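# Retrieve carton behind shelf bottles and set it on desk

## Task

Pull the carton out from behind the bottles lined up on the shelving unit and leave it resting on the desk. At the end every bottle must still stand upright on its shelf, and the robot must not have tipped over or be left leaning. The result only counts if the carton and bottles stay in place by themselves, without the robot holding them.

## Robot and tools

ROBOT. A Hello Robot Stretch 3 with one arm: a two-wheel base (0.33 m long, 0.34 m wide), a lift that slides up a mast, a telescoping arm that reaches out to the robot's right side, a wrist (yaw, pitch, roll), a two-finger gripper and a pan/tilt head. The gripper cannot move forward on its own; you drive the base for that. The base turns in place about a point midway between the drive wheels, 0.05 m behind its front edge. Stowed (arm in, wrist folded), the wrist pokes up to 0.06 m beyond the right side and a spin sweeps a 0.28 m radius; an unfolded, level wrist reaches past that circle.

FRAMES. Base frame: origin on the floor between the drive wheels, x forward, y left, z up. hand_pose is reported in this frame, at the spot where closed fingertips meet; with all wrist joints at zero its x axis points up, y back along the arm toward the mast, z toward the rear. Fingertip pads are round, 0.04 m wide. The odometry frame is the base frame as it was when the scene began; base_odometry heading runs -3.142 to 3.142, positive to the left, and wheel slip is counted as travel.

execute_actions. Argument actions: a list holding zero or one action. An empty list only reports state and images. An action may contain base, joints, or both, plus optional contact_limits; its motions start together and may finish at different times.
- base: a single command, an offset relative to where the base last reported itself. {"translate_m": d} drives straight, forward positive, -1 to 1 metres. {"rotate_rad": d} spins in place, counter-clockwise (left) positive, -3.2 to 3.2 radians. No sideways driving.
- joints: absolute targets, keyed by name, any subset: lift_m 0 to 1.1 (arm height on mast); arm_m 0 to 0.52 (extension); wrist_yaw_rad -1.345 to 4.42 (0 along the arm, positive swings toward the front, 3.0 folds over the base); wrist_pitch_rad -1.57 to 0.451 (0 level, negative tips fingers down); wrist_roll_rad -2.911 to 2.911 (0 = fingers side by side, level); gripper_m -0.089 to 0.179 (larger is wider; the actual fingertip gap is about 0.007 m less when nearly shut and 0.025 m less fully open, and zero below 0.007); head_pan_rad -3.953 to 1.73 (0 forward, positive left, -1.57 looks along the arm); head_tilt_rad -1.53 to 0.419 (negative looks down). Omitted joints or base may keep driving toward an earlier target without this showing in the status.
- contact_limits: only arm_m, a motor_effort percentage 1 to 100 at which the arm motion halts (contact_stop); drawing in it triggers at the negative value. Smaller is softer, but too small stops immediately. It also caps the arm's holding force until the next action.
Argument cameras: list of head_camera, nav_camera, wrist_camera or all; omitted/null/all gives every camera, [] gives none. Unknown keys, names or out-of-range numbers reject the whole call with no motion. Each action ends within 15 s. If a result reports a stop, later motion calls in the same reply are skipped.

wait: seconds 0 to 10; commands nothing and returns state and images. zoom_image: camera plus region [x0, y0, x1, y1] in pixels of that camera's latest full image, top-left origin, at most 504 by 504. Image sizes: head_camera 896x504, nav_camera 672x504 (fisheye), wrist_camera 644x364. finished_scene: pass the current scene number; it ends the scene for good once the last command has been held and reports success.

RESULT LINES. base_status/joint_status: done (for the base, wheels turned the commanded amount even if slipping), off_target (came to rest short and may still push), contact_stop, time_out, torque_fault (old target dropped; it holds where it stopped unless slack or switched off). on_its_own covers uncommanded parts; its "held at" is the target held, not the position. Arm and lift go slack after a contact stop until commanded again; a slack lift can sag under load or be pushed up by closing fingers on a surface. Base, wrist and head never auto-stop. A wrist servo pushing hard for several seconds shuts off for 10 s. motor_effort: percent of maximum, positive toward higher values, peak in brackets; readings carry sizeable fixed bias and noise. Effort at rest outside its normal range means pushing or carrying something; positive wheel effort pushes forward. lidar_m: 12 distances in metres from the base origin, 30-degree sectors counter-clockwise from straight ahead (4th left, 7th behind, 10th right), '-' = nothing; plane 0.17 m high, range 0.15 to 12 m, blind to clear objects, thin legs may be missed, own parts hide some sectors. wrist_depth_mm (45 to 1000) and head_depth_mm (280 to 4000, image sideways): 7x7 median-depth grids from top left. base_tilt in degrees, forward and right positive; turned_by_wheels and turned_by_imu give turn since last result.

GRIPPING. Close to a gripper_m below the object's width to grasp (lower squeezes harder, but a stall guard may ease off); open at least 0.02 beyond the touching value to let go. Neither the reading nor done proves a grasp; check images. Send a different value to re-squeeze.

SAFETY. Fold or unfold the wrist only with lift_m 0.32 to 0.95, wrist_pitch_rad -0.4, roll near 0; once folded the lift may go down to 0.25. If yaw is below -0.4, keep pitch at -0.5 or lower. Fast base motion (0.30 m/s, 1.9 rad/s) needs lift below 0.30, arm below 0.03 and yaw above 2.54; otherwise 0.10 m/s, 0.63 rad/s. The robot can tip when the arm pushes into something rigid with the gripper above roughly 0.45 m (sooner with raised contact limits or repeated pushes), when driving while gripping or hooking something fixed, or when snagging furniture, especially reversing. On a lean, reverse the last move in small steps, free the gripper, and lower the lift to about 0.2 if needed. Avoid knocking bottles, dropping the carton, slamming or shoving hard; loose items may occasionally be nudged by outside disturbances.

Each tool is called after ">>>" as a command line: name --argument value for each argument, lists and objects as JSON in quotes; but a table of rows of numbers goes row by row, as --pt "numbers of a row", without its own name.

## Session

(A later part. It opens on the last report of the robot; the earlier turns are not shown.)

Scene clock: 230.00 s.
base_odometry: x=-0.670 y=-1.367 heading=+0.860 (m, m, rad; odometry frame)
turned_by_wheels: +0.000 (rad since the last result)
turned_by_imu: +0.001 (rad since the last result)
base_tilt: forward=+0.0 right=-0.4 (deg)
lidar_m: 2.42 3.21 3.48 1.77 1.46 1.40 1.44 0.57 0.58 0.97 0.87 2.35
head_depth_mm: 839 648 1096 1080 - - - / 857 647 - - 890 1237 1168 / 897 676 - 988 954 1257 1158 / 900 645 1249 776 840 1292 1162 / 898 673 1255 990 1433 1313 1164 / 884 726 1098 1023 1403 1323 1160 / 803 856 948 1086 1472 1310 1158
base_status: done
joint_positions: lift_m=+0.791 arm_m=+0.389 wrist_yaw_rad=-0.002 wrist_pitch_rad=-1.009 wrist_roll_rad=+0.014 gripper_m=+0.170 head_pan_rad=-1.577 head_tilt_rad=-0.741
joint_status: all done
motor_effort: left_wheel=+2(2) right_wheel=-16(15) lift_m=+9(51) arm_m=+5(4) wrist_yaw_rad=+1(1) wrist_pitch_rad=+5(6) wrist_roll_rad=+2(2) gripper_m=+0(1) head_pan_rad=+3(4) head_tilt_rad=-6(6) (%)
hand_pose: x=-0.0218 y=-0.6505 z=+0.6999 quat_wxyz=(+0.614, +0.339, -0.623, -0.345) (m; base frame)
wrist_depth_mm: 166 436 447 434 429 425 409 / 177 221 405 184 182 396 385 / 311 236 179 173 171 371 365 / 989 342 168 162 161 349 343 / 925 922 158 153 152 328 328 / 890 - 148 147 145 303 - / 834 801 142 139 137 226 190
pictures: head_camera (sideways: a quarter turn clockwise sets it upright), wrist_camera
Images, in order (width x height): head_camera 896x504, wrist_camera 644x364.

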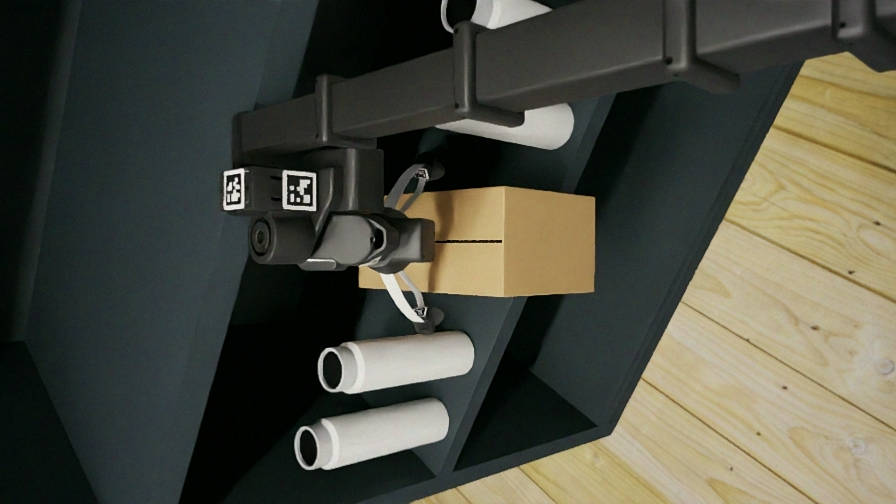

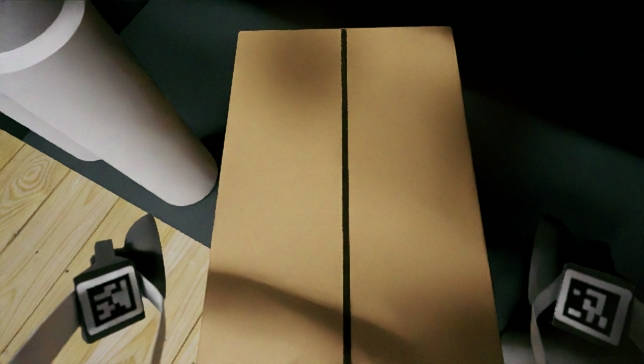

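>>> execute_actions --actions '[{"joints":{"arm_m":0.38,"lift_m":0.758}}]' --cameras '[]'

>>> execute_actions --actions '[{"joints":{"gripper_m":0.095}}]' --cameras '["wrist_camera"]'

>>> execute_actions --actions '[{"joints":{"lift_m":0.79,"arm_m":0.36}}]' --cameras '["head_camera","wrist_camera"]'

Scene clock: 235.70 s.
base_odometry: x=-0.670 y=-1.367 heading=+0.860 (m, m, rad; odometry frame)
turned_by_wheels: +0.000 (rad since the last result)
turned_by_imu: +0.000 (rad since the last result)
base_tilt: forward=+0.1 right=-0.3 (deg)
lidar_m: 2.42 3.23 3.48 1.76 1.46 1.40 1.44 0.57 0.57 0.98 0.87 2.35
head_depth_mm: 839 648 1094 1054 823 - - / 859 646 1107 - 895 1236 1169 / 900 646 - 977 953 1265 1166 / 899 643 1237 775 835 1288 1167 / 895 669 1247 993 1401 1308 1159 / 886 729 1089 1021 1398 1315 1163 / 804 859 944 1078 1448 1297 1162
base_status: not commanded
joint_positions: lift_m=+0.759 arm_m=+0.380 wrist_yaw_rad=-0.002 wrist_pitch_rad=-1.004 wrist_roll_rad=+0.014 gripper_m=+0.170 head_pan_rad=-1.577 head_tilt_rad=-0.741
joint_status: all done
motor_effort: left_wheel=+0(3) right_wheel=+1(16) lift_m=+10(16) arm_m=-2(7) wrist_yaw_rad=+1(1) wrist_pitch_rad=+2(5) wrist_roll_rad=+2(2) gripper_m=-2(3) head_pan_rad=+3(4) head_tilt_rad=-6(6) (%)
hand_pose: x=-0.0218 y=-0.6425 z=+0.6685 quat_wxyz=(+0.615, +0.337, -0.624, -0.343) (m; base frame)
wrist_depth_mm: 168 403 161 156 154 379 371 / 185 223 148 146 142 353 351 / 351 246 139 136 135 322 331 / 943 330 130 129 127 129 313 / 932 900 123 121 120 119 297 / 858 120 116 115 114 113 - / 783 790 111 109 108 107 186
pictures: none
No camera images: the call's "cameras" was empty. Leave "cameras" out to get every camera's image.

Scene clock: 236.93 s.
base_odometry: x=-0.670 y=-1.367 heading=+0.860 (m, m, rad; odometry frame)
turned_by_wheels: +0.000 (rad since the last result)
turned_by_imu: +0.000 (rad since the last result)
base_tilt: forward=+0.1 right=-0.3 (deg)
lidar_m: 2.42 3.22 3.46 1.76 1.46 1.40 1.44 0.57 0.57 0.98 0.87 2.34
head_depth_mm: 840 649 1092 1071 824 - - / 859 647 1117 - 894 1241 1162 / 893 644 - 978 956 1262 1167 / 894 646 1242 779 834 1285 1162 / 895 671 1253 998 1399 1312 1162 / 883 726 1093 1023 1402 1315 1162 / 804 859 952 1076 1451 1310 1162
base_status: not commanded
joint_positions: lift_m=+0.759 arm_m=+0.380 wrist_yaw_rad=-0.002 wrist_pitch_rad=-1.004 wrist_roll_rad=+0.014 gripper_m=+0.097 head_pan_rad=-1.577 head_tilt_rad=-0.741
joint_status: all done
motor_effort: left_wheel=+0(0) right_wheel=+1(1) lift_m=+10(10) arm_m=-1(2) wrist_yaw_rad=+1(1) wrist_pitch_rad=+2(2) wrist_roll_rad=+2(2) gripper_m=-42(100) head_pan_rad=+3(3) head_tilt_rad=-5(5) (%)
hand_pose: x=-0.0218 y=-0.6424 z=+0.6685 quat_wxyz=(+0.615, +0.337, -0.624, -0.343) (m; base frame)
wrist_depth_mm: 169 405 162 157 154 385 373 / 185 222 149 147 144 350 353 / 352 247 140 137 135 325 332 / 955 328 130 129 128 130 312 / 859 896 123 122 120 120 296 / 867 - 117 115 114 113 - / 809 768 111 110 108 108 184
pictures: wrist_camera
Images, in order (width x height): wrist_camera 644x364.

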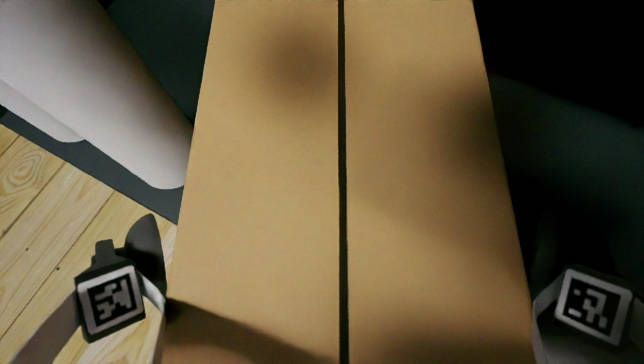

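Scene clock: 238.57 s.
base_odometry: x=-0.670 y=-1.367 heading=+0.860 (m, m, rad; odometry frame)
turned_by_wheels: +0.000 (rad since the last result)
turned_by_imu: +0.000 (rad since the last result)
base_tilt: forward=+0.0 right=-0.3 (deg)
lidar_m: 2.42 3.21 3.46 1.76 1.46 1.40 1.45 0.57 0.57 0.98 0.87 2.35
head_depth_mm: 837 648 1088 1080 - - - / 860 647 - 823 891 1241 1169 / 894 645 - 976 927 1267 1156 / 896 643 1235 727 790 1293 1161 / 890 669 1254 992 1390 1314 1163 / 886 726 1080 1024 1384 1310 1161 / 805 856 950 1078 1457 1315 1161
base_status: not commanded
joint_positions: lift_m=+0.789 arm_m=+0.360 wrist_yaw_rad=+0.000 wrist_pitch_rad=-1.010 wrist_roll_rad=+0.013 gripper_m=+0.102 head_pan_rad=-1.577 head_tilt_rad=-0.742
joint_status: all done
on_its_own: gripper_m is held at +0.102, not at your +0.095, by its stall guard, which is still easing
motor_effort: left_wheel=+1(1) right_wheel=+0(3) lift_m=+57(59) arm_m=-2(1) wrist_yaw_rad=+0(1) wrist_pitch_rad=+5(15) wrist_roll_rad=+3(10) gripper_m=-3(42) head_pan_rad=+4(4) head_tilt_rad=-6(6) (%)
hand_pose: x=-0.0217 y=-0.6210 z=+0.6981 quat_wxyz=(+0.615, +0.340, -0.622, -0.345) (m; base frame)
wrist_depth_mm: 182 224 182 174 171 413 417 / 221 235 165 161 158 388 386 / 461 286 152 149 147 359 359 / 977 582 142 140 138 339 339 / 924 933 133 131 129 130 326 / 882 - 125 123 122 120 167 / 829 793 118 117 115 115 183
pictures: head_camera (sideways: a quarter turn clockwise sets it upright), wrist_camera
Images, in order (width x height): head_camera 896x504, wrist_camera 644x364.

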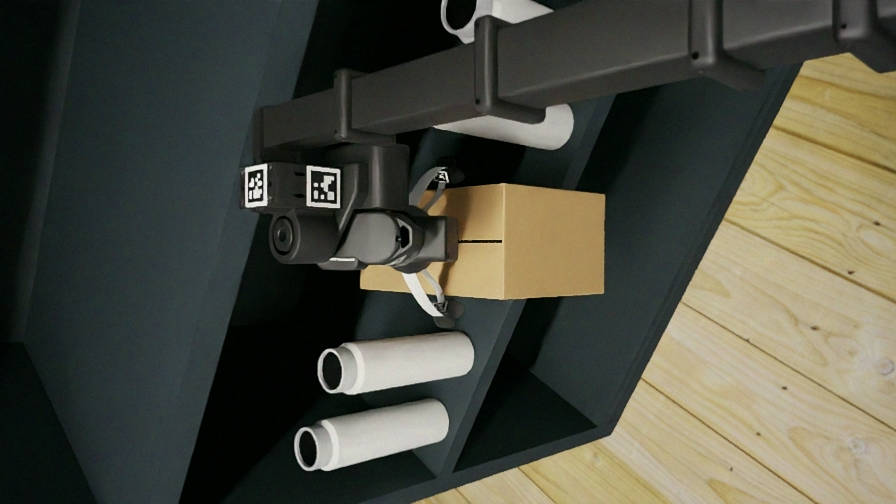

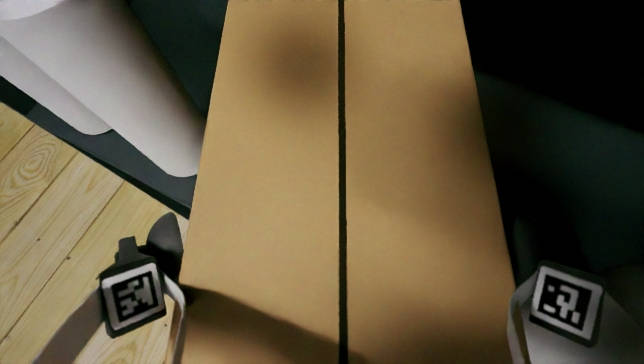

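It's settling into the pads; check.

>>> execute_actions --actions '[{"joints":{"lift_m":0.81}}]' --cameras '["wrist_camera"]'

Scene clock: 241.90 s.
base_odometry: x=-0.670 y=-1.367 heading=+0.860 (m, m, rad; odometry frame)
turned_by_wheels: +0.000 (rad since the last result)
turned_by_imu: +0.000 (rad since the last result)
base_tilt: forward=+0.0 right=-0.3 (deg)
lidar_m: 2.42 3.22 3.46 1.76 1.46 1.40 1.44 0.57 0.57 0.98 0.87 2.35
head_depth_mm: 834 647 1080 1111 - - 1164 / 858 645 - 821 892 1249 1170 / 897 670 - 979 927 1259 1165 / 894 659 1244 716 786 1286 1165 / 891 669 1248 989 1397 1308 1161 / 887 726 1083 1021 1403 1312 1158 / 805 861 944 1078 1445 1318 1161
base_status: not commanded
joint_positions: lift_m=+0.809 arm_m=+0.360 wrist_yaw_rad=+0.000 wrist_pitch_rad=-1.010 wrist_roll_rad=+0.013 gripper_m=+0.110 head_pan_rad=-1.577 head_tilt_rad=-0.742
joint_status: all done
on_its_own: gripper_m is held at +0.109, not at your +0.095, by its stall guard, which is not easing now
motor_effort: left_wheel=+0(0) right_wheel=+1(0) lift_m=+57(59) arm_m=-2(2) wrist_yaw_rad=+0(0) wrist_pitch_rad=+6(6) wrist_roll_rad=+3(2) gripper_m=-23(24) head_pan_rad=+4(4) head_tilt_rad=-6(6) (%)
hand_pose: x=-0.0217 y=-0.6210 z=+0.7181 quat_wxyz=(+0.615, +0.340, -0.622, -0.345) (m; base frame)
wrist_depth_mm: 185 224 184 175 173 441 427 / 219 234 167 162 159 408 408 / 459 286 154 151 148 381 379 / 976 524 143 141 139 363 360 / 957 959 133 131 130 129 347 / 886 - 125 123 122 121 168 / 872 822 118 117 115 115 183
pictures: wrist_camera
Images, in order (width x height): wrist_camera 644x364.

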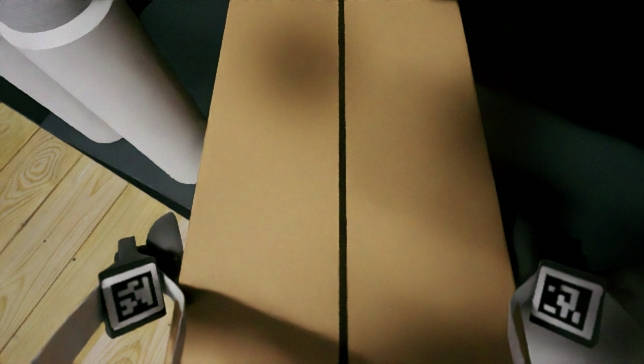

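Held. Retract and look for the desk.

>>> execute_actions --actions '[{"joints":{"arm_m":0.03,"head_pan_rad":1.2,"head_tilt_rad":-0.3}}]'

Scene clock: 249.53 s.
base_odometry: x=-0.670 y=-1.367 heading=+0.860 (m, m, rad; odometry frame)
turned_by_wheels: +0.000 (rad since the last result)
turned_by_imu: +0.001 (rad since the last result)
base_tilt: forward=+0.1 right=-0.3 (deg)
lidar_m: 2.43 3.23 3.46 1.76 1.46 1.40 1.45 0.57 0.57 0.97 0.87 2.35
head_depth_mm: 3168 3307 3528 3681 2478 1856 1496 / 3185 3353 3571 3687 2475 1858 1500 / 3250 3466 3565 3677 2470 1853 1492 / 3264 3492 3629 3429 2453 1843 1489 / 3288 3509 3750 3570 2443 1851 1490 / 3302 3528 3811 3648 2444 1842 1497 / 3245 3341 3362 3322 2358 1839 1481
base_status: not commanded
joint_positions: lift_m=+0.809 arm_m=+0.030 wrist_yaw_rad=+0.000 wrist_pitch_rad=-1.011 wrist_roll_rad=+0.013 gripper_m=+0.110 head_pan_rad=+1.193 head_tilt_rad=-0.310
joint_status: all done
on_its_own: gripper_m is held at +0.109, not at your +0.095, by its stall guard, which is not easing now
motor_effort: left_wheel=+0(0) right_wheel=+0(0) lift_m=+57(58) arm_m=-2(6) wrist_yaw_rad=+0(0) wrist_pitch_rad=+6(6) wrist_roll_rad=+2(3) gripper_m=-24(23) head_pan_rad=+3(52) head_tilt_rad=+5(36) (%)
hand_pose: x=-0.0217 y=-0.2910 z=+0.7180 quat_wxyz=(+0.615, +0.340, -0.623, -0.345) (m; base frame)
wrist_depth_mm: - - 187 179 176 387 326 / - - 169 165 161 410 399 / - - 155 151 150 891 392 / - 992 143 142 140 788 559 / 924 955 133 132 130 130 865 / 892 - 125 124 122 121 835 / 851 835 117 117 115 115 808
pictures: head_camera (sideways: a quarter turn clockwise sets it upright), nav_camera (sideways: a quarter turn counterclockwise sets it upright), wrist_camera
Images, in order (width x height): head_camera 896x504, nav_camera 672x504, wrist_camera 644x364.

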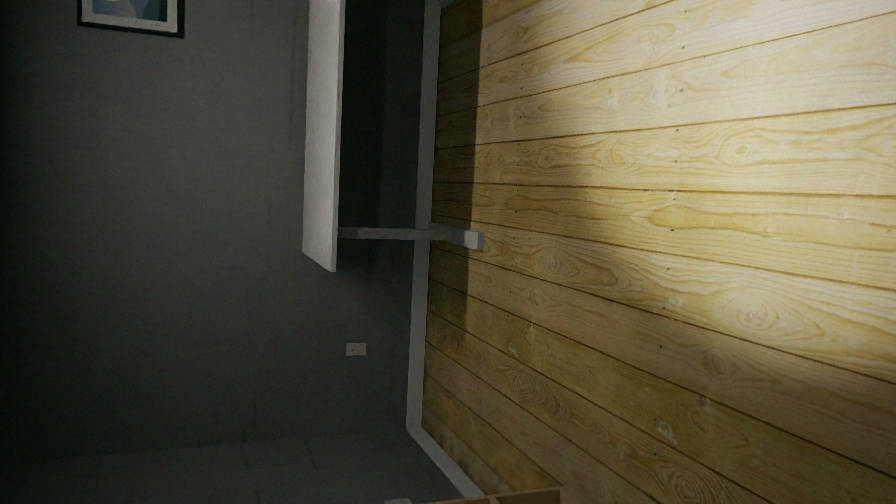

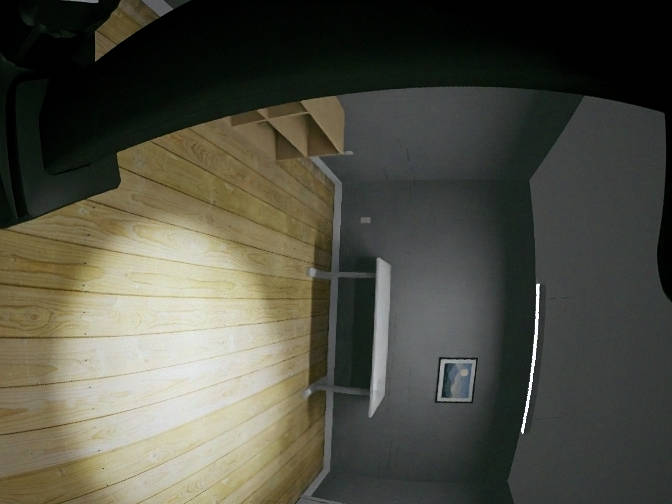

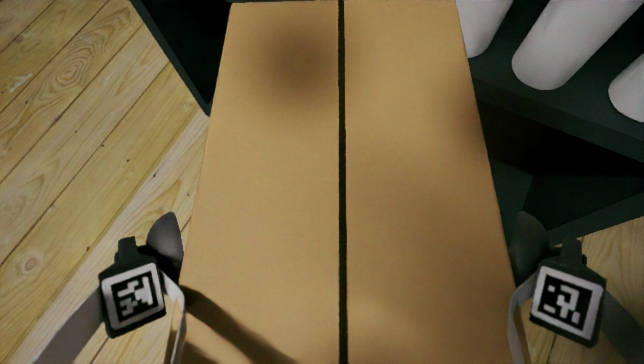

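>>> execute_actions --actions '[{"base":{"rotate_rad":1.07},"joints":{"head_pan_rad":0,"head_tilt_rad":-0.5}}]' --cameras '[]'

>>> execute_actions --actions '[{"base":{"translate_m":1.0},"joints":{"lift_m":1.03}}]' --cameras '[]'

>>> execute_actions --actions '[{"base":{"translate_m":1.0}}]'

Scene clock: 257.97 s.
base_odometry: x=-0.670 y=-1.367 heading=+1.930 (m, m, rad; odometry frame)
turned_by_wheels: +1.070 (rad since the last result)
turned_by_imu: +1.054 (rad since the last result)
base_tilt: forward=+0.0 right=-0.4 (deg)
lidar_m: 3.71 1.77 1.32 1.40 1.45 0.57 0.61 0.96 0.87 2.35 2.43 3.27
head_depth_mm: 3252 3400 3353 2492 1910 1553 1306 / 3208 3444 3536 2491 1905 1557 1295 / 3186 3411 3606 2449 1898 1537 1300 / 3182 3380 3512 2455 1905 1546 1298 / 3195 3417 3295 2464 1879 1539 1301 / 3206 3506 3443 2434 1897 1539 1302 / 3221 3469 3507 2452 1888 1539 1293
base_status: done
joint_positions: lift_m=+0.809 arm_m=+0.030 wrist_yaw_rad=+0.000 wrist_pitch_rad=-1.011 wrist_roll_rad=+0.013 gripper_m=+0.110 head_pan_rad=+0.007 head_tilt_rad=-0.493
joint_status: all done
on_its_own: gripper_m is held at +0.109, not at your +0.095, by its stall guard, which is not easing now
motor_effort: left_wheel=-1(3) right_wheel=+2(6) lift_m=+58(57) arm_m=-2(2) wrist_yaw_rad=+0(0) wrist_pitch_rad=+6(6) wrist_roll_rad=+2(3) gripper_m=-24(24) head_pan_rad=-5(52) head_tilt_rad=-4(23) (%)
hand_pose: x=-0.0217 y=-0.2910 z=+0.7180 quat_wxyz=(+0.615, +0.340, -0.623, -0.345) (m; base frame)
wrist_depth_mm: - - 187 178 175 - - / - - 168 163 161 - 737 / - - 154 151 149 983 887 / 993 996 144 140 138 886 863 / 969 940 133 132 130 129 820 / 892 - 125 124 122 122 775 / 878 811 118 117 115 115 753
pictures: none
No camera images: the call's "cameras" was empty. Leave "cameras" out to get every camera's image.

Scene clock: 268.90 s.
base_odometry: x=-1.021 y=-0.431 heading=+1.929 (m, m, rad; odometry frame)
turned_by_wheels: +0.000 (rad since the last result)
turned_by_imu: +0.008 (rad since the last result)
base_tilt: forward=+0.0 right=-0.2 (deg)
lidar_m: 2.30 1.47 1.11 1.01 1.46 1.99 1.55 1.68 2.43 2.35 2.44 2.48
head_depth_mm: 2342 2490 2852 2488 1909 1553 1304 / 2385 2534 2804 2513 1896 1542 1307 / 2343 2492 2812 2470 1892 1541 1298 / 2362 2507 2804 2460 1887 1543 1297 / 2335 2506 2765 2431 1887 1552 1301 / 2375 2519 2833 2475 1882 1535 1300 / 2356 2558 2816 2454 1887 1539 1294
base_status: done
joint_positions: lift_m=+1.029 arm_m=+0.030 wrist_yaw_rad=+0.000 wrist_pitch_rad=-1.011 wrist_roll_rad=+0.013 gripper_m=+0.110 head_pan_rad=+0.007 head_tilt_rad=-0.494
joint_status: all done
on_its_own: gripper_m is held at +0.109, not at your +0.095, by its stall guard, which is not easing now
motor_effort: left_wheel=-1(3) right_wheel=+1(6) lift_m=+57(58) arm_m=-2(2) wrist_yaw_rad=+0(0) wrist_pitch_rad=+6(6) wrist_roll_rad=+2(3) gripper_m=-24(25) head_pan_rad=-4(5) head_tilt_rad=-5(4) (%)
hand_pose: x=-0.0217 y=-0.2910 z=+0.9380 quat_wxyz=(+0.615, +0.340, -0.623, -0.345) (m; base frame)
wrist_depth_mm: - - 186 176 174 - - / - - 169 163 160 - - / - - 155 152 149 - - / - - 143 141 139 - - / - - 133 131 129 130 - / - - 125 124 122 121 - / - - 118 117 115 115 991
pictures: none
No camera images: the call's "cameras" was empty. Leave "cameras" out to get every camera's image.

Scene clock: 279.87 s.
base_odometry: x=-1.372 y=+0.506 heading=+1.929 (m, m, rad; odometry frame)
turned_by_wheels: +0.000 (rad since the last result)
turned_by_imu: +0.008 (rad since the last result)
base_tilt: forward=+0.0 right=-0.2 (deg)
lidar_m: 1.31 1.81 1.46 1.02 1.46 1.51 2.53 2.62 2.42 2.32 2.41 1.61
head_depth_mm: 1485 1623 1582 1215 1909 1551 1312 / 1489 1616 1570 1210 1915 1555 1306 / 1492 1613 1586 1207 1888 1546 1298 / 1482 1627 1574 1208 1911 1538 1303 / 1489 1614 1574 1203 1831 1545 1298 / 1491 1623 1566 1198 1825 1539 1305 / 1484 1623 1755 1197 1895 1535 1294
base_status: done
joint_positions: lift_m=+1.029 arm_m=+0.030 wrist_yaw_rad=+0.000 wrist_pitch_rad=-1.011 wrist_roll_rad=+0.013 gripper_m=+0.110 head_pan_rad=+0.007 head_tilt_rad=-0.494
joint_status: not commanded
on_its_own: gripper_m is held at +0.109, not at your +0.095, by its stall guard, which is not easing now
motor_effort: left_wheel=+0(4) right_wheel=+2(5) lift_m=+58(57) arm_m=-2(2) wrist_yaw_rad=+0(0) wrist_pitch_rad=+6(6) wrist_roll_rad=+2(2) gripper_m=-25(24) head_pan_rad=-6(6) head_tilt_rad=-4(5) (%)
hand_pose: x=-0.0217 y=-0.2910 z=+0.9380 quat_wxyz=(+0.615, +0.340, -0.623, -0.345) (m; base frame)
wrist_depth_mm: - - 187 177 175 - - / - - 168 163 161 - - / - - 156 151 150 - - / - - 143 141 139 - - / - - 133 131 130 131 - / - - 125 123 122 121 - / - - 118 117 115 115 986
pictures: head_camera (sideways: a quarter turn clockwise sets it upright), nav_camera (sideways: a quarter turn counterclockwise sets it upright), wrist_camera
Images, in order (width x height): head_camera 896x504, nav_camera 672x504, wrist_camera 644x364.

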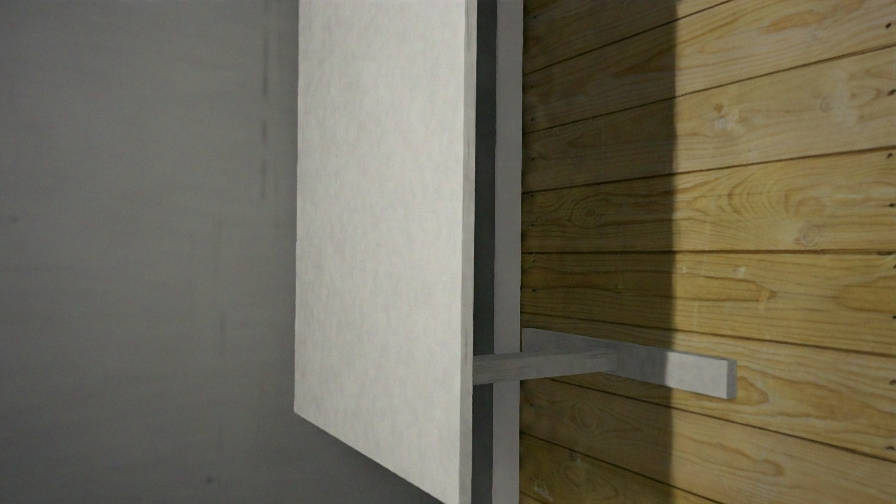

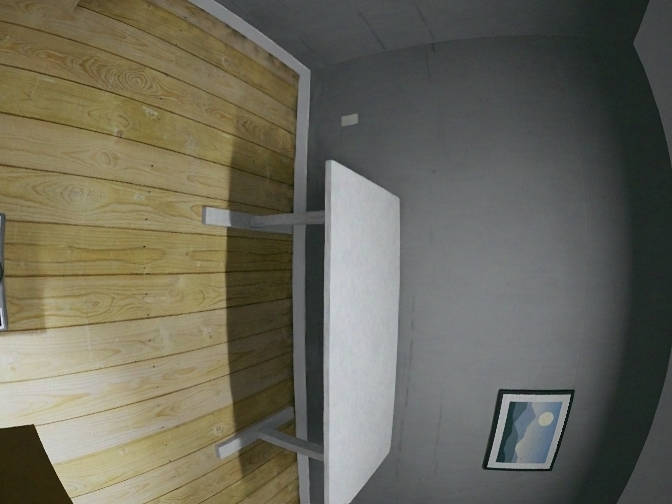

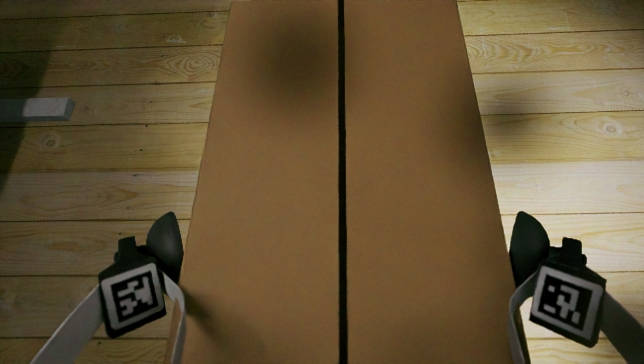

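>>> execute_actions --actions '[{"base":{"translate_m":0.4}}]' --cameras '[]'

>>> execute_actions --actions '[{"base":{"rotate_rad":1.55},"joints":{"head_pan_rad":-1.57,"head_tilt_rad":-0.6}}]' --cameras '[]'

>>> execute_actions --actions '[{"joints":{"arm_m":0.5},"contact_limits":{"arm_m":12}}]'

Scene clock: 294.00 s.
base_odometry: x=-1.512 y=+0.880 heading=+1.929 (m, m, rad; odometry frame)
turned_by_wheels: +0.000 (rad since the last result)
turned_by_imu: +0.004 (rad since the last result)
base_tilt: forward=+0.0 right=-0.4 (deg)
lidar_m: 0.93 0.93 1.45 1.22 1.07 1.82 2.93 3.31 2.43 2.32 1.32 1.40
head_depth_mm: 1140 1246 1354 1107 854 1467 1305 / 1138 1247 1349 1103 848 1462 1306 / 1141 1242 1348 1105 848 1461 1297 / 1141 1241 1347 1101 842 1464 1295 / 1129 1243 1345 1098 845 1459 1298 / 1142 1247 1348 1096 842 1333 1262 / 1143 1244 1373 1092 845 1454 1295
base_status: done
joint_positions: lift_m=+1.029 arm_m=+0.030 wrist_yaw_rad=+0.000 wrist_pitch_rad=-1.011 wrist_roll_rad=+0.013 gripper_m=+0.110 head_pan_rad=+0.007 head_tilt_rad=-0.494
joint_status: not commanded
on_its_own: gripper_m is held at +0.109, not at your +0.095, by its stall guard, which is not easing now
motor_effort: left_wheel=+0(3) right_wheel=+1(7) lift_m=+58(58) arm_m=-2(2) wrist_yaw_rad=+0(0) wrist_pitch_rad=+6(6) wrist_roll_rad=+2(2) gripper_m=-24(25) head_pan_rad=-6(5) head_tilt_rad=-4(4) (%)
hand_pose: x=-0.0217 y=-0.2910 z=+0.9380 quat_wxyz=(+0.615, +0.340, -0.623, -0.345) (m; base frame)
wrist_depth_mm: - - 185 177 174 - - / - - 167 163 160 - - / - - 155 151 149 - - / - - 144 141 139 - - / - - 134 132 130 130 - / - - 125 123 122 120 - / - - 118 116 115 115 975
pictures: none
No camera images: the call's "cameras" was empty. Leave "cameras" out to get every camera's image.

Scene clock: 297.43 s.
base_odometry: x=-1.512 y=+0.880 heading=-2.804 (m, m, rad; odometry frame)
turned_by_wheels: +1.550 (rad since the last result)
turned_by_imu: +1.526 (rad since the last result)
base_tilt: forward=+0.0 right=-0.3 (deg)
lidar_m: 1.36 1.06 1.82 2.93 3.40 2.45 2.33 1.32 1.34 0.94 0.93 1.46
head_depth_mm: 1160 - - - - - 1244 / 1159 1286 - - - - 293 / 1162 1288 - - - - 292 / 1158 1282 1254 1020 429 343 292 / 1159 1275 1252 946 777 351 305 / 1152 1275 1240 943 800 1396 1206 / 1156 1275 1239 941 800 1436 1227
base_status: done
joint_positions: lift_m=+1.029 arm_m=+0.030 wrist_yaw_rad=+0.000 wrist_pitch_rad=-1.011 wrist_roll_rad=+0.013 gripper_m=+0.110 head_pan_rad=-1.563 head_tilt_rad=-0.592
joint_status: all done
on_its_own: gripper_m is held at +0.109, not at your +0.095, by its stall guard, which is not easing now
motor_effort: left_wheel=-1(3) right_wheel=+2(7) lift_m=+58(58) arm_m=-2(2) wrist_yaw_rad=+0(0) wrist_pitch_rad=+6(6) wrist_roll_rad=+2(2) gripper_m=-24(24) head_pan_rad=-4(53) head_tilt_rad=-5(19) (%)
hand_pose: x=-0.0217 y=-0.2910 z=+0.9380 quat_wxyz=(+0.615, +0.340, -0.623, -0.345) (m; base frame)
wrist_depth_mm: - 526 185 179 175 493 476 / 509 491 168 163 160 484 - / - - 155 150 149 - - / - - 143 141 139 - - / - - 133 131 130 130 - / - - 125 123 123 121 - / - - 118 116 115 115 -
pictures: none
No camera images: the call's "cameras" was empty. Leave "cameras" out to get every camera's image.

Scene clock: 302.07 s.
base_odometry: x=-1.512 y=+0.880 heading=-2.804 (m, m, rad; odometry frame)
turned_by_wheels: +0.000 (rad since the last result)
turned_by_imu: +0.001 (rad since the last result)
base_tilt: forward=+0.0 right=-0.3 (deg)
lidar_m: 1.36 1.06 1.82 2.93 3.38 2.45 2.32 1.32 1.34 0.93 0.92 1.46
head_depth_mm: - 1330 1262 950 810 1441 1239 / - 1290 1261 956 810 1431 1239 / - 1311 732 857 805 1441 1230 / 1154 1288 690 731 805 1435 1231 / 1148 1279 1237 948 801 1430 1235 / 1155 1278 1242 940 805 1396 1216 / 1146 1276 1243 939 799 1418 1233
base_status: not commanded
joint_positions: lift_m=+1.029 arm_m=+0.500 wrist_yaw_rad=+0.000 wrist_pitch_rad=-1.011 wrist_roll_rad=+0.014 gripper_m=+0.110 head_pan_rad=-1.563 head_tilt_rad=-0.592
joint_status: all done
on_its_own: gripper_m is held at +0.109, not at your +0.095, by its stall guard, which is not easing now
motor_effort: left_wheel=-1(0) right_wheel=+2(2) lift_m=+57(57) arm_m=+3(4) wrist_yaw_rad=+0(0) wrist_pitch_rad=+6(6) wrist_roll_rad=+2(2) gripper_m=-23(24) head_pan_rad=-5(5) head_tilt_rad=-5(5) (%)
contact_limits: arm_m 12 (drawing in: default 19, maximum 32; extending or still: default 27, maximum 44)
hand_pose: x=-0.0217 y=-0.7605 z=+0.9380 quat_wxyz=(+0.614, +0.340, -0.623, -0.345) (m; base frame)
wrist_depth_mm: 523 513 186 176 172 480 478 / 487 480 168 163 160 445 441 / 466 448 154 151 149 415 422 / 428 419 142 140 138 393 392 / 404 411 134 131 130 130 376 / 386 - 125 124 123 121 359 / 363 356 118 116 115 115 336
pictures: head_camera (sideways: a quarter turn clockwise sets it upright), nav_camera (sideways: a quarter turn counterclockwise sets it upright), wrist_camera
Images, in order (width x height): head_camera 896x504, nav_camera 672x504, wrist_camera 644x364.

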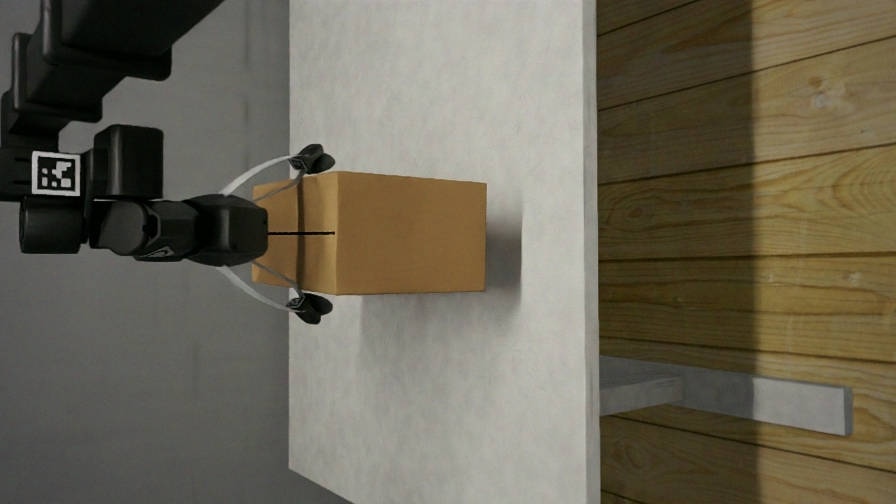

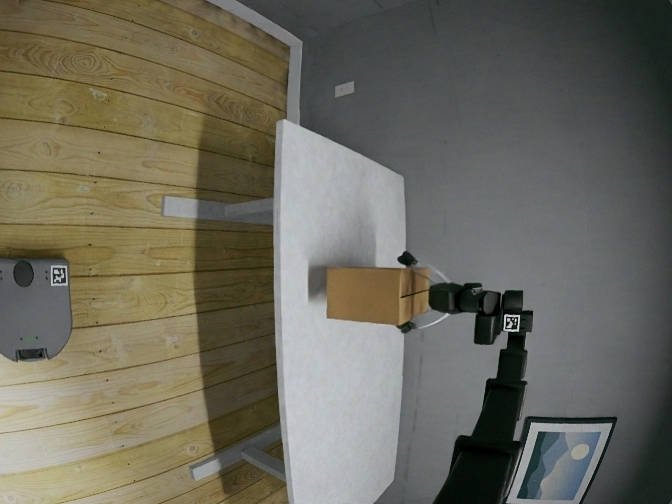

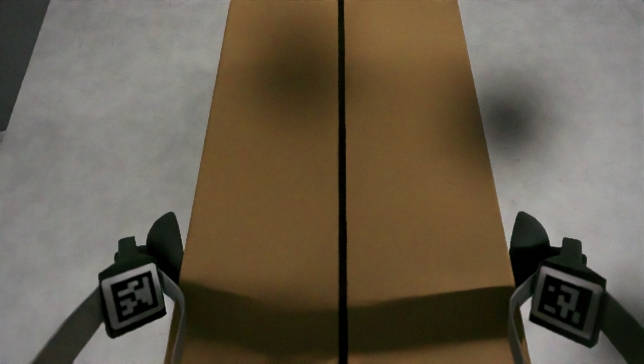

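>>> execute_actions --actions '[{"joints":{"lift_m":0.963}}]' --cameras '[]'

>>> execute_actions --actions '[{"joints":{"gripper_m":0.175}}]' --cameras '[]'

>>> execute_actions --actions '[{"joints":{"lift_m":1.03}}]' --cameras '["head_camera"]'

>>> finished_scene --scene 1

Scene clock: 311.60 s.
base_odometry: x=-1.512 y=+0.880 heading=-2.804 (m, m, rad; odometry frame)
turned_by_wheels: +0.000 (rad since the last result)
turned_by_imu: +0.001 (rad since the last result)
base_tilt: forward=-0.1 right=-0.3 (deg)
lidar_m: 1.37 1.07 1.82 2.93 3.38 2.44 2.32 1.32 1.34 0.93 0.92 1.47
head_depth_mm: 1164 1256 - 949 807 1437 1242 / 1150 - 1200 949 808 1433 1232 / 1148 - 1257 859 804 1439 1233 / 1154 1275 788 735 791 1436 1230 / 1152 1281 1240 945 806 1431 1234 / 1151 1279 1244 939 800 1386 1212 / 1151 1271 1248 938 804 1423 1228
base_status: not commanded
joint_positions: lift_m=+0.964 arm_m=+0.500 wrist_yaw_rad=+0.000 wrist_pitch_rad=-1.011 wrist_roll_rad=+0.014 gripper_m=+0.110 head_pan_rad=-1.563 head_tilt_rad=-0.592
joint_status: all done
on_its_own: gripper_m is held at +0.109, not at your +0.095, by its stall guard, which is not easing now
motor_effort: left_wheel=+0(0) right_wheel=+1(2) lift_m=+15(54) arm_m=+3(3) wrist_yaw_rad=+0(1) wrist_pitch_rad=+6(6) wrist_roll_rad=+2(2) gripper_m=-23(24) head_pan_rad=-5(5) head_tilt_rad=-5(5) (%)
hand_pose: x=-0.0217 y=-0.7604 z=+0.8725 quat_wxyz=(+0.614, +0.340, -0.623, -0.345) (m; base frame)
wrist_depth_mm: 437 427 183 175 172 395 396 / 401 402 165 161 158 370 372 / 376 373 154 150 148 346 344 / 354 352 143 140 138 328 327 / 335 334 133 131 129 129 311 / 317 - 126 123 122 120 298 / 304 296 118 117 115 115 279
pictures: none
No camera images: the call's "cameras" was empty. Leave "cameras" out to get every camera's image.

Scene clock: 312.73 s.
base_odometry: x=-1.512 y=+0.880 heading=-2.804 (m, m, rad; odometry frame)
turned_by_wheels: +0.000 (rad since the last result)
turned_by_imu: +0.000 (rad since the last result)
base_tilt: forward=+0.0 right=-0.2 (deg)
lidar_m: 1.36 1.07 1.82 2.94 3.38 2.44 2.32 1.32 1.34 0.93 0.93 1.47
head_depth_mm: 1172 1256 - 951 812 1437 1234 / 1148 - 1195 949 806 1443 1233 / 1143 - 1225 857 808 1427 1236 / 1159 1271 806 733 801 1433 1230 / 1160 1280 1247 945 805 1426 1230 / 1148 1271 1234 941 802 1399 1205 / 1150 1268 1245 939 799 1427 1237
base_status: not commanded
joint_positions: lift_m=+0.964 arm_m=+0.500 wrist_yaw_rad=+0.000 wrist_pitch_rad=-1.010 wrist_roll_rad=+0.014 gripper_m=+0.175 head_pan_rad=-1.563 head_tilt_rad=-0.592
joint_status: all done
motor_effort: left_wheel=+0(0) right_wheel=+2(2) lift_m=+15(15) arm_m=+3(2) wrist_yaw_rad=+0(0) wrist_pitch_rad=+6(6) wrist_roll_rad=+2(2) gripper_m=+1(98) head_pan_rad=-5(5) head_tilt_rad=-5(5) (%)
hand_pose: x=-0.0217 y=-0.7605 z=+0.8726 quat_wxyz=(+0.614, +0.340, -0.623, -0.345) (m; base frame)
wrist_depth_mm: 433 433 413 177 174 392 390 / 400 397 171 166 163 369 367 / 381 369 159 155 154 345 348 / 354 355 149 146 144 328 322 / 337 332 140 138 137 309 310 / 320 315 133 131 129 130 - / 298 293 126 125 124 124 279
pictures: none
No camera images: the call's "cameras" was empty. Leave "cameras" out to get every camera's image.

Scene clock: 314.17 s.
base_odometry: x=-1.512 y=+0.880 heading=-2.804 (m, m, rad; odometry frame)
turned_by_wheels: +0.000 (rad since the last result)
turned_by_imu: +0.000 (rad since the last result)
base_tilt: forward=+0.0 right=-0.3 (deg)
lidar_m: 1.36 1.07 1.82 2.93 3.38 2.44 2.33 1.32 1.34 0.93 0.93 1.47
head_depth_mm: - 1337 1258 948 809 1433 1234 / - 1286 1257 948 806 1431 1233 / - 1304 1202 858 806 1434 1234 / 1156 1265 857 732 797 1453 1235 / 1153 1277 1215 949 806 1437 1238 / 1150 1273 1242 941 802 1397 1212 / 1148 1273 1242 939 802 1425 1238
base_status: not commanded
joint_positions: lift_m=+1.029 arm_m=+0.500 wrist_yaw_rad=+0.000 wrist_pitch_rad=-1.010 wrist_roll_rad=+0.014 gripper_m=+0.175 head_pan_rad=-1.563 head_tilt_rad=-0.592
joint_status: all done
motor_effort: left_wheel=-1(0) right_wheel=+1(2) lift_m=+56(58) arm_m=+3(3) wrist_yaw_rad=+0(0) wrist_pitch_rad=+6(6) wrist_roll_rad=+2(2) gripper_m=-1(1) head_pan_rad=-5(5) head_tilt_rad=-4(5) (%)
hand_pose: x=-0.0217 y=-0.7605 z=+0.9381 quat_wxyz=(+0.614, +0.340, -0.623, -0.345) (m; base frame)
wrist_depth_mm: 535 510 499 492 486 479 485 / 487 478 473 468 461 449 444 / 458 449 436 230 232 424 423 / 422 424 412 217 216 403 396 / 405 403 388 205 205 382 378 / 385 378 370 194 193 366 - / 359 359 346 184 184 344 339
pictures: head_camera (sideways: a quarter turn clockwise sets it upright)
Images, in order (width x height): head_camera 896x504.

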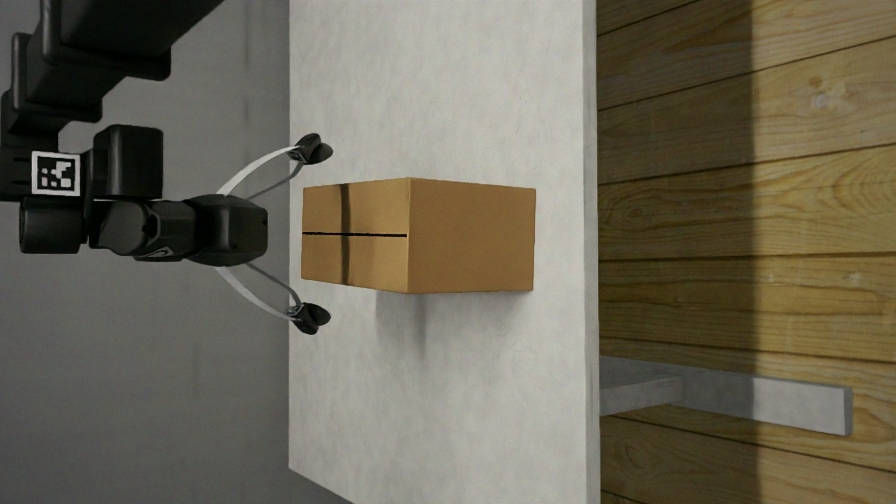

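The scene is finished: the task was done.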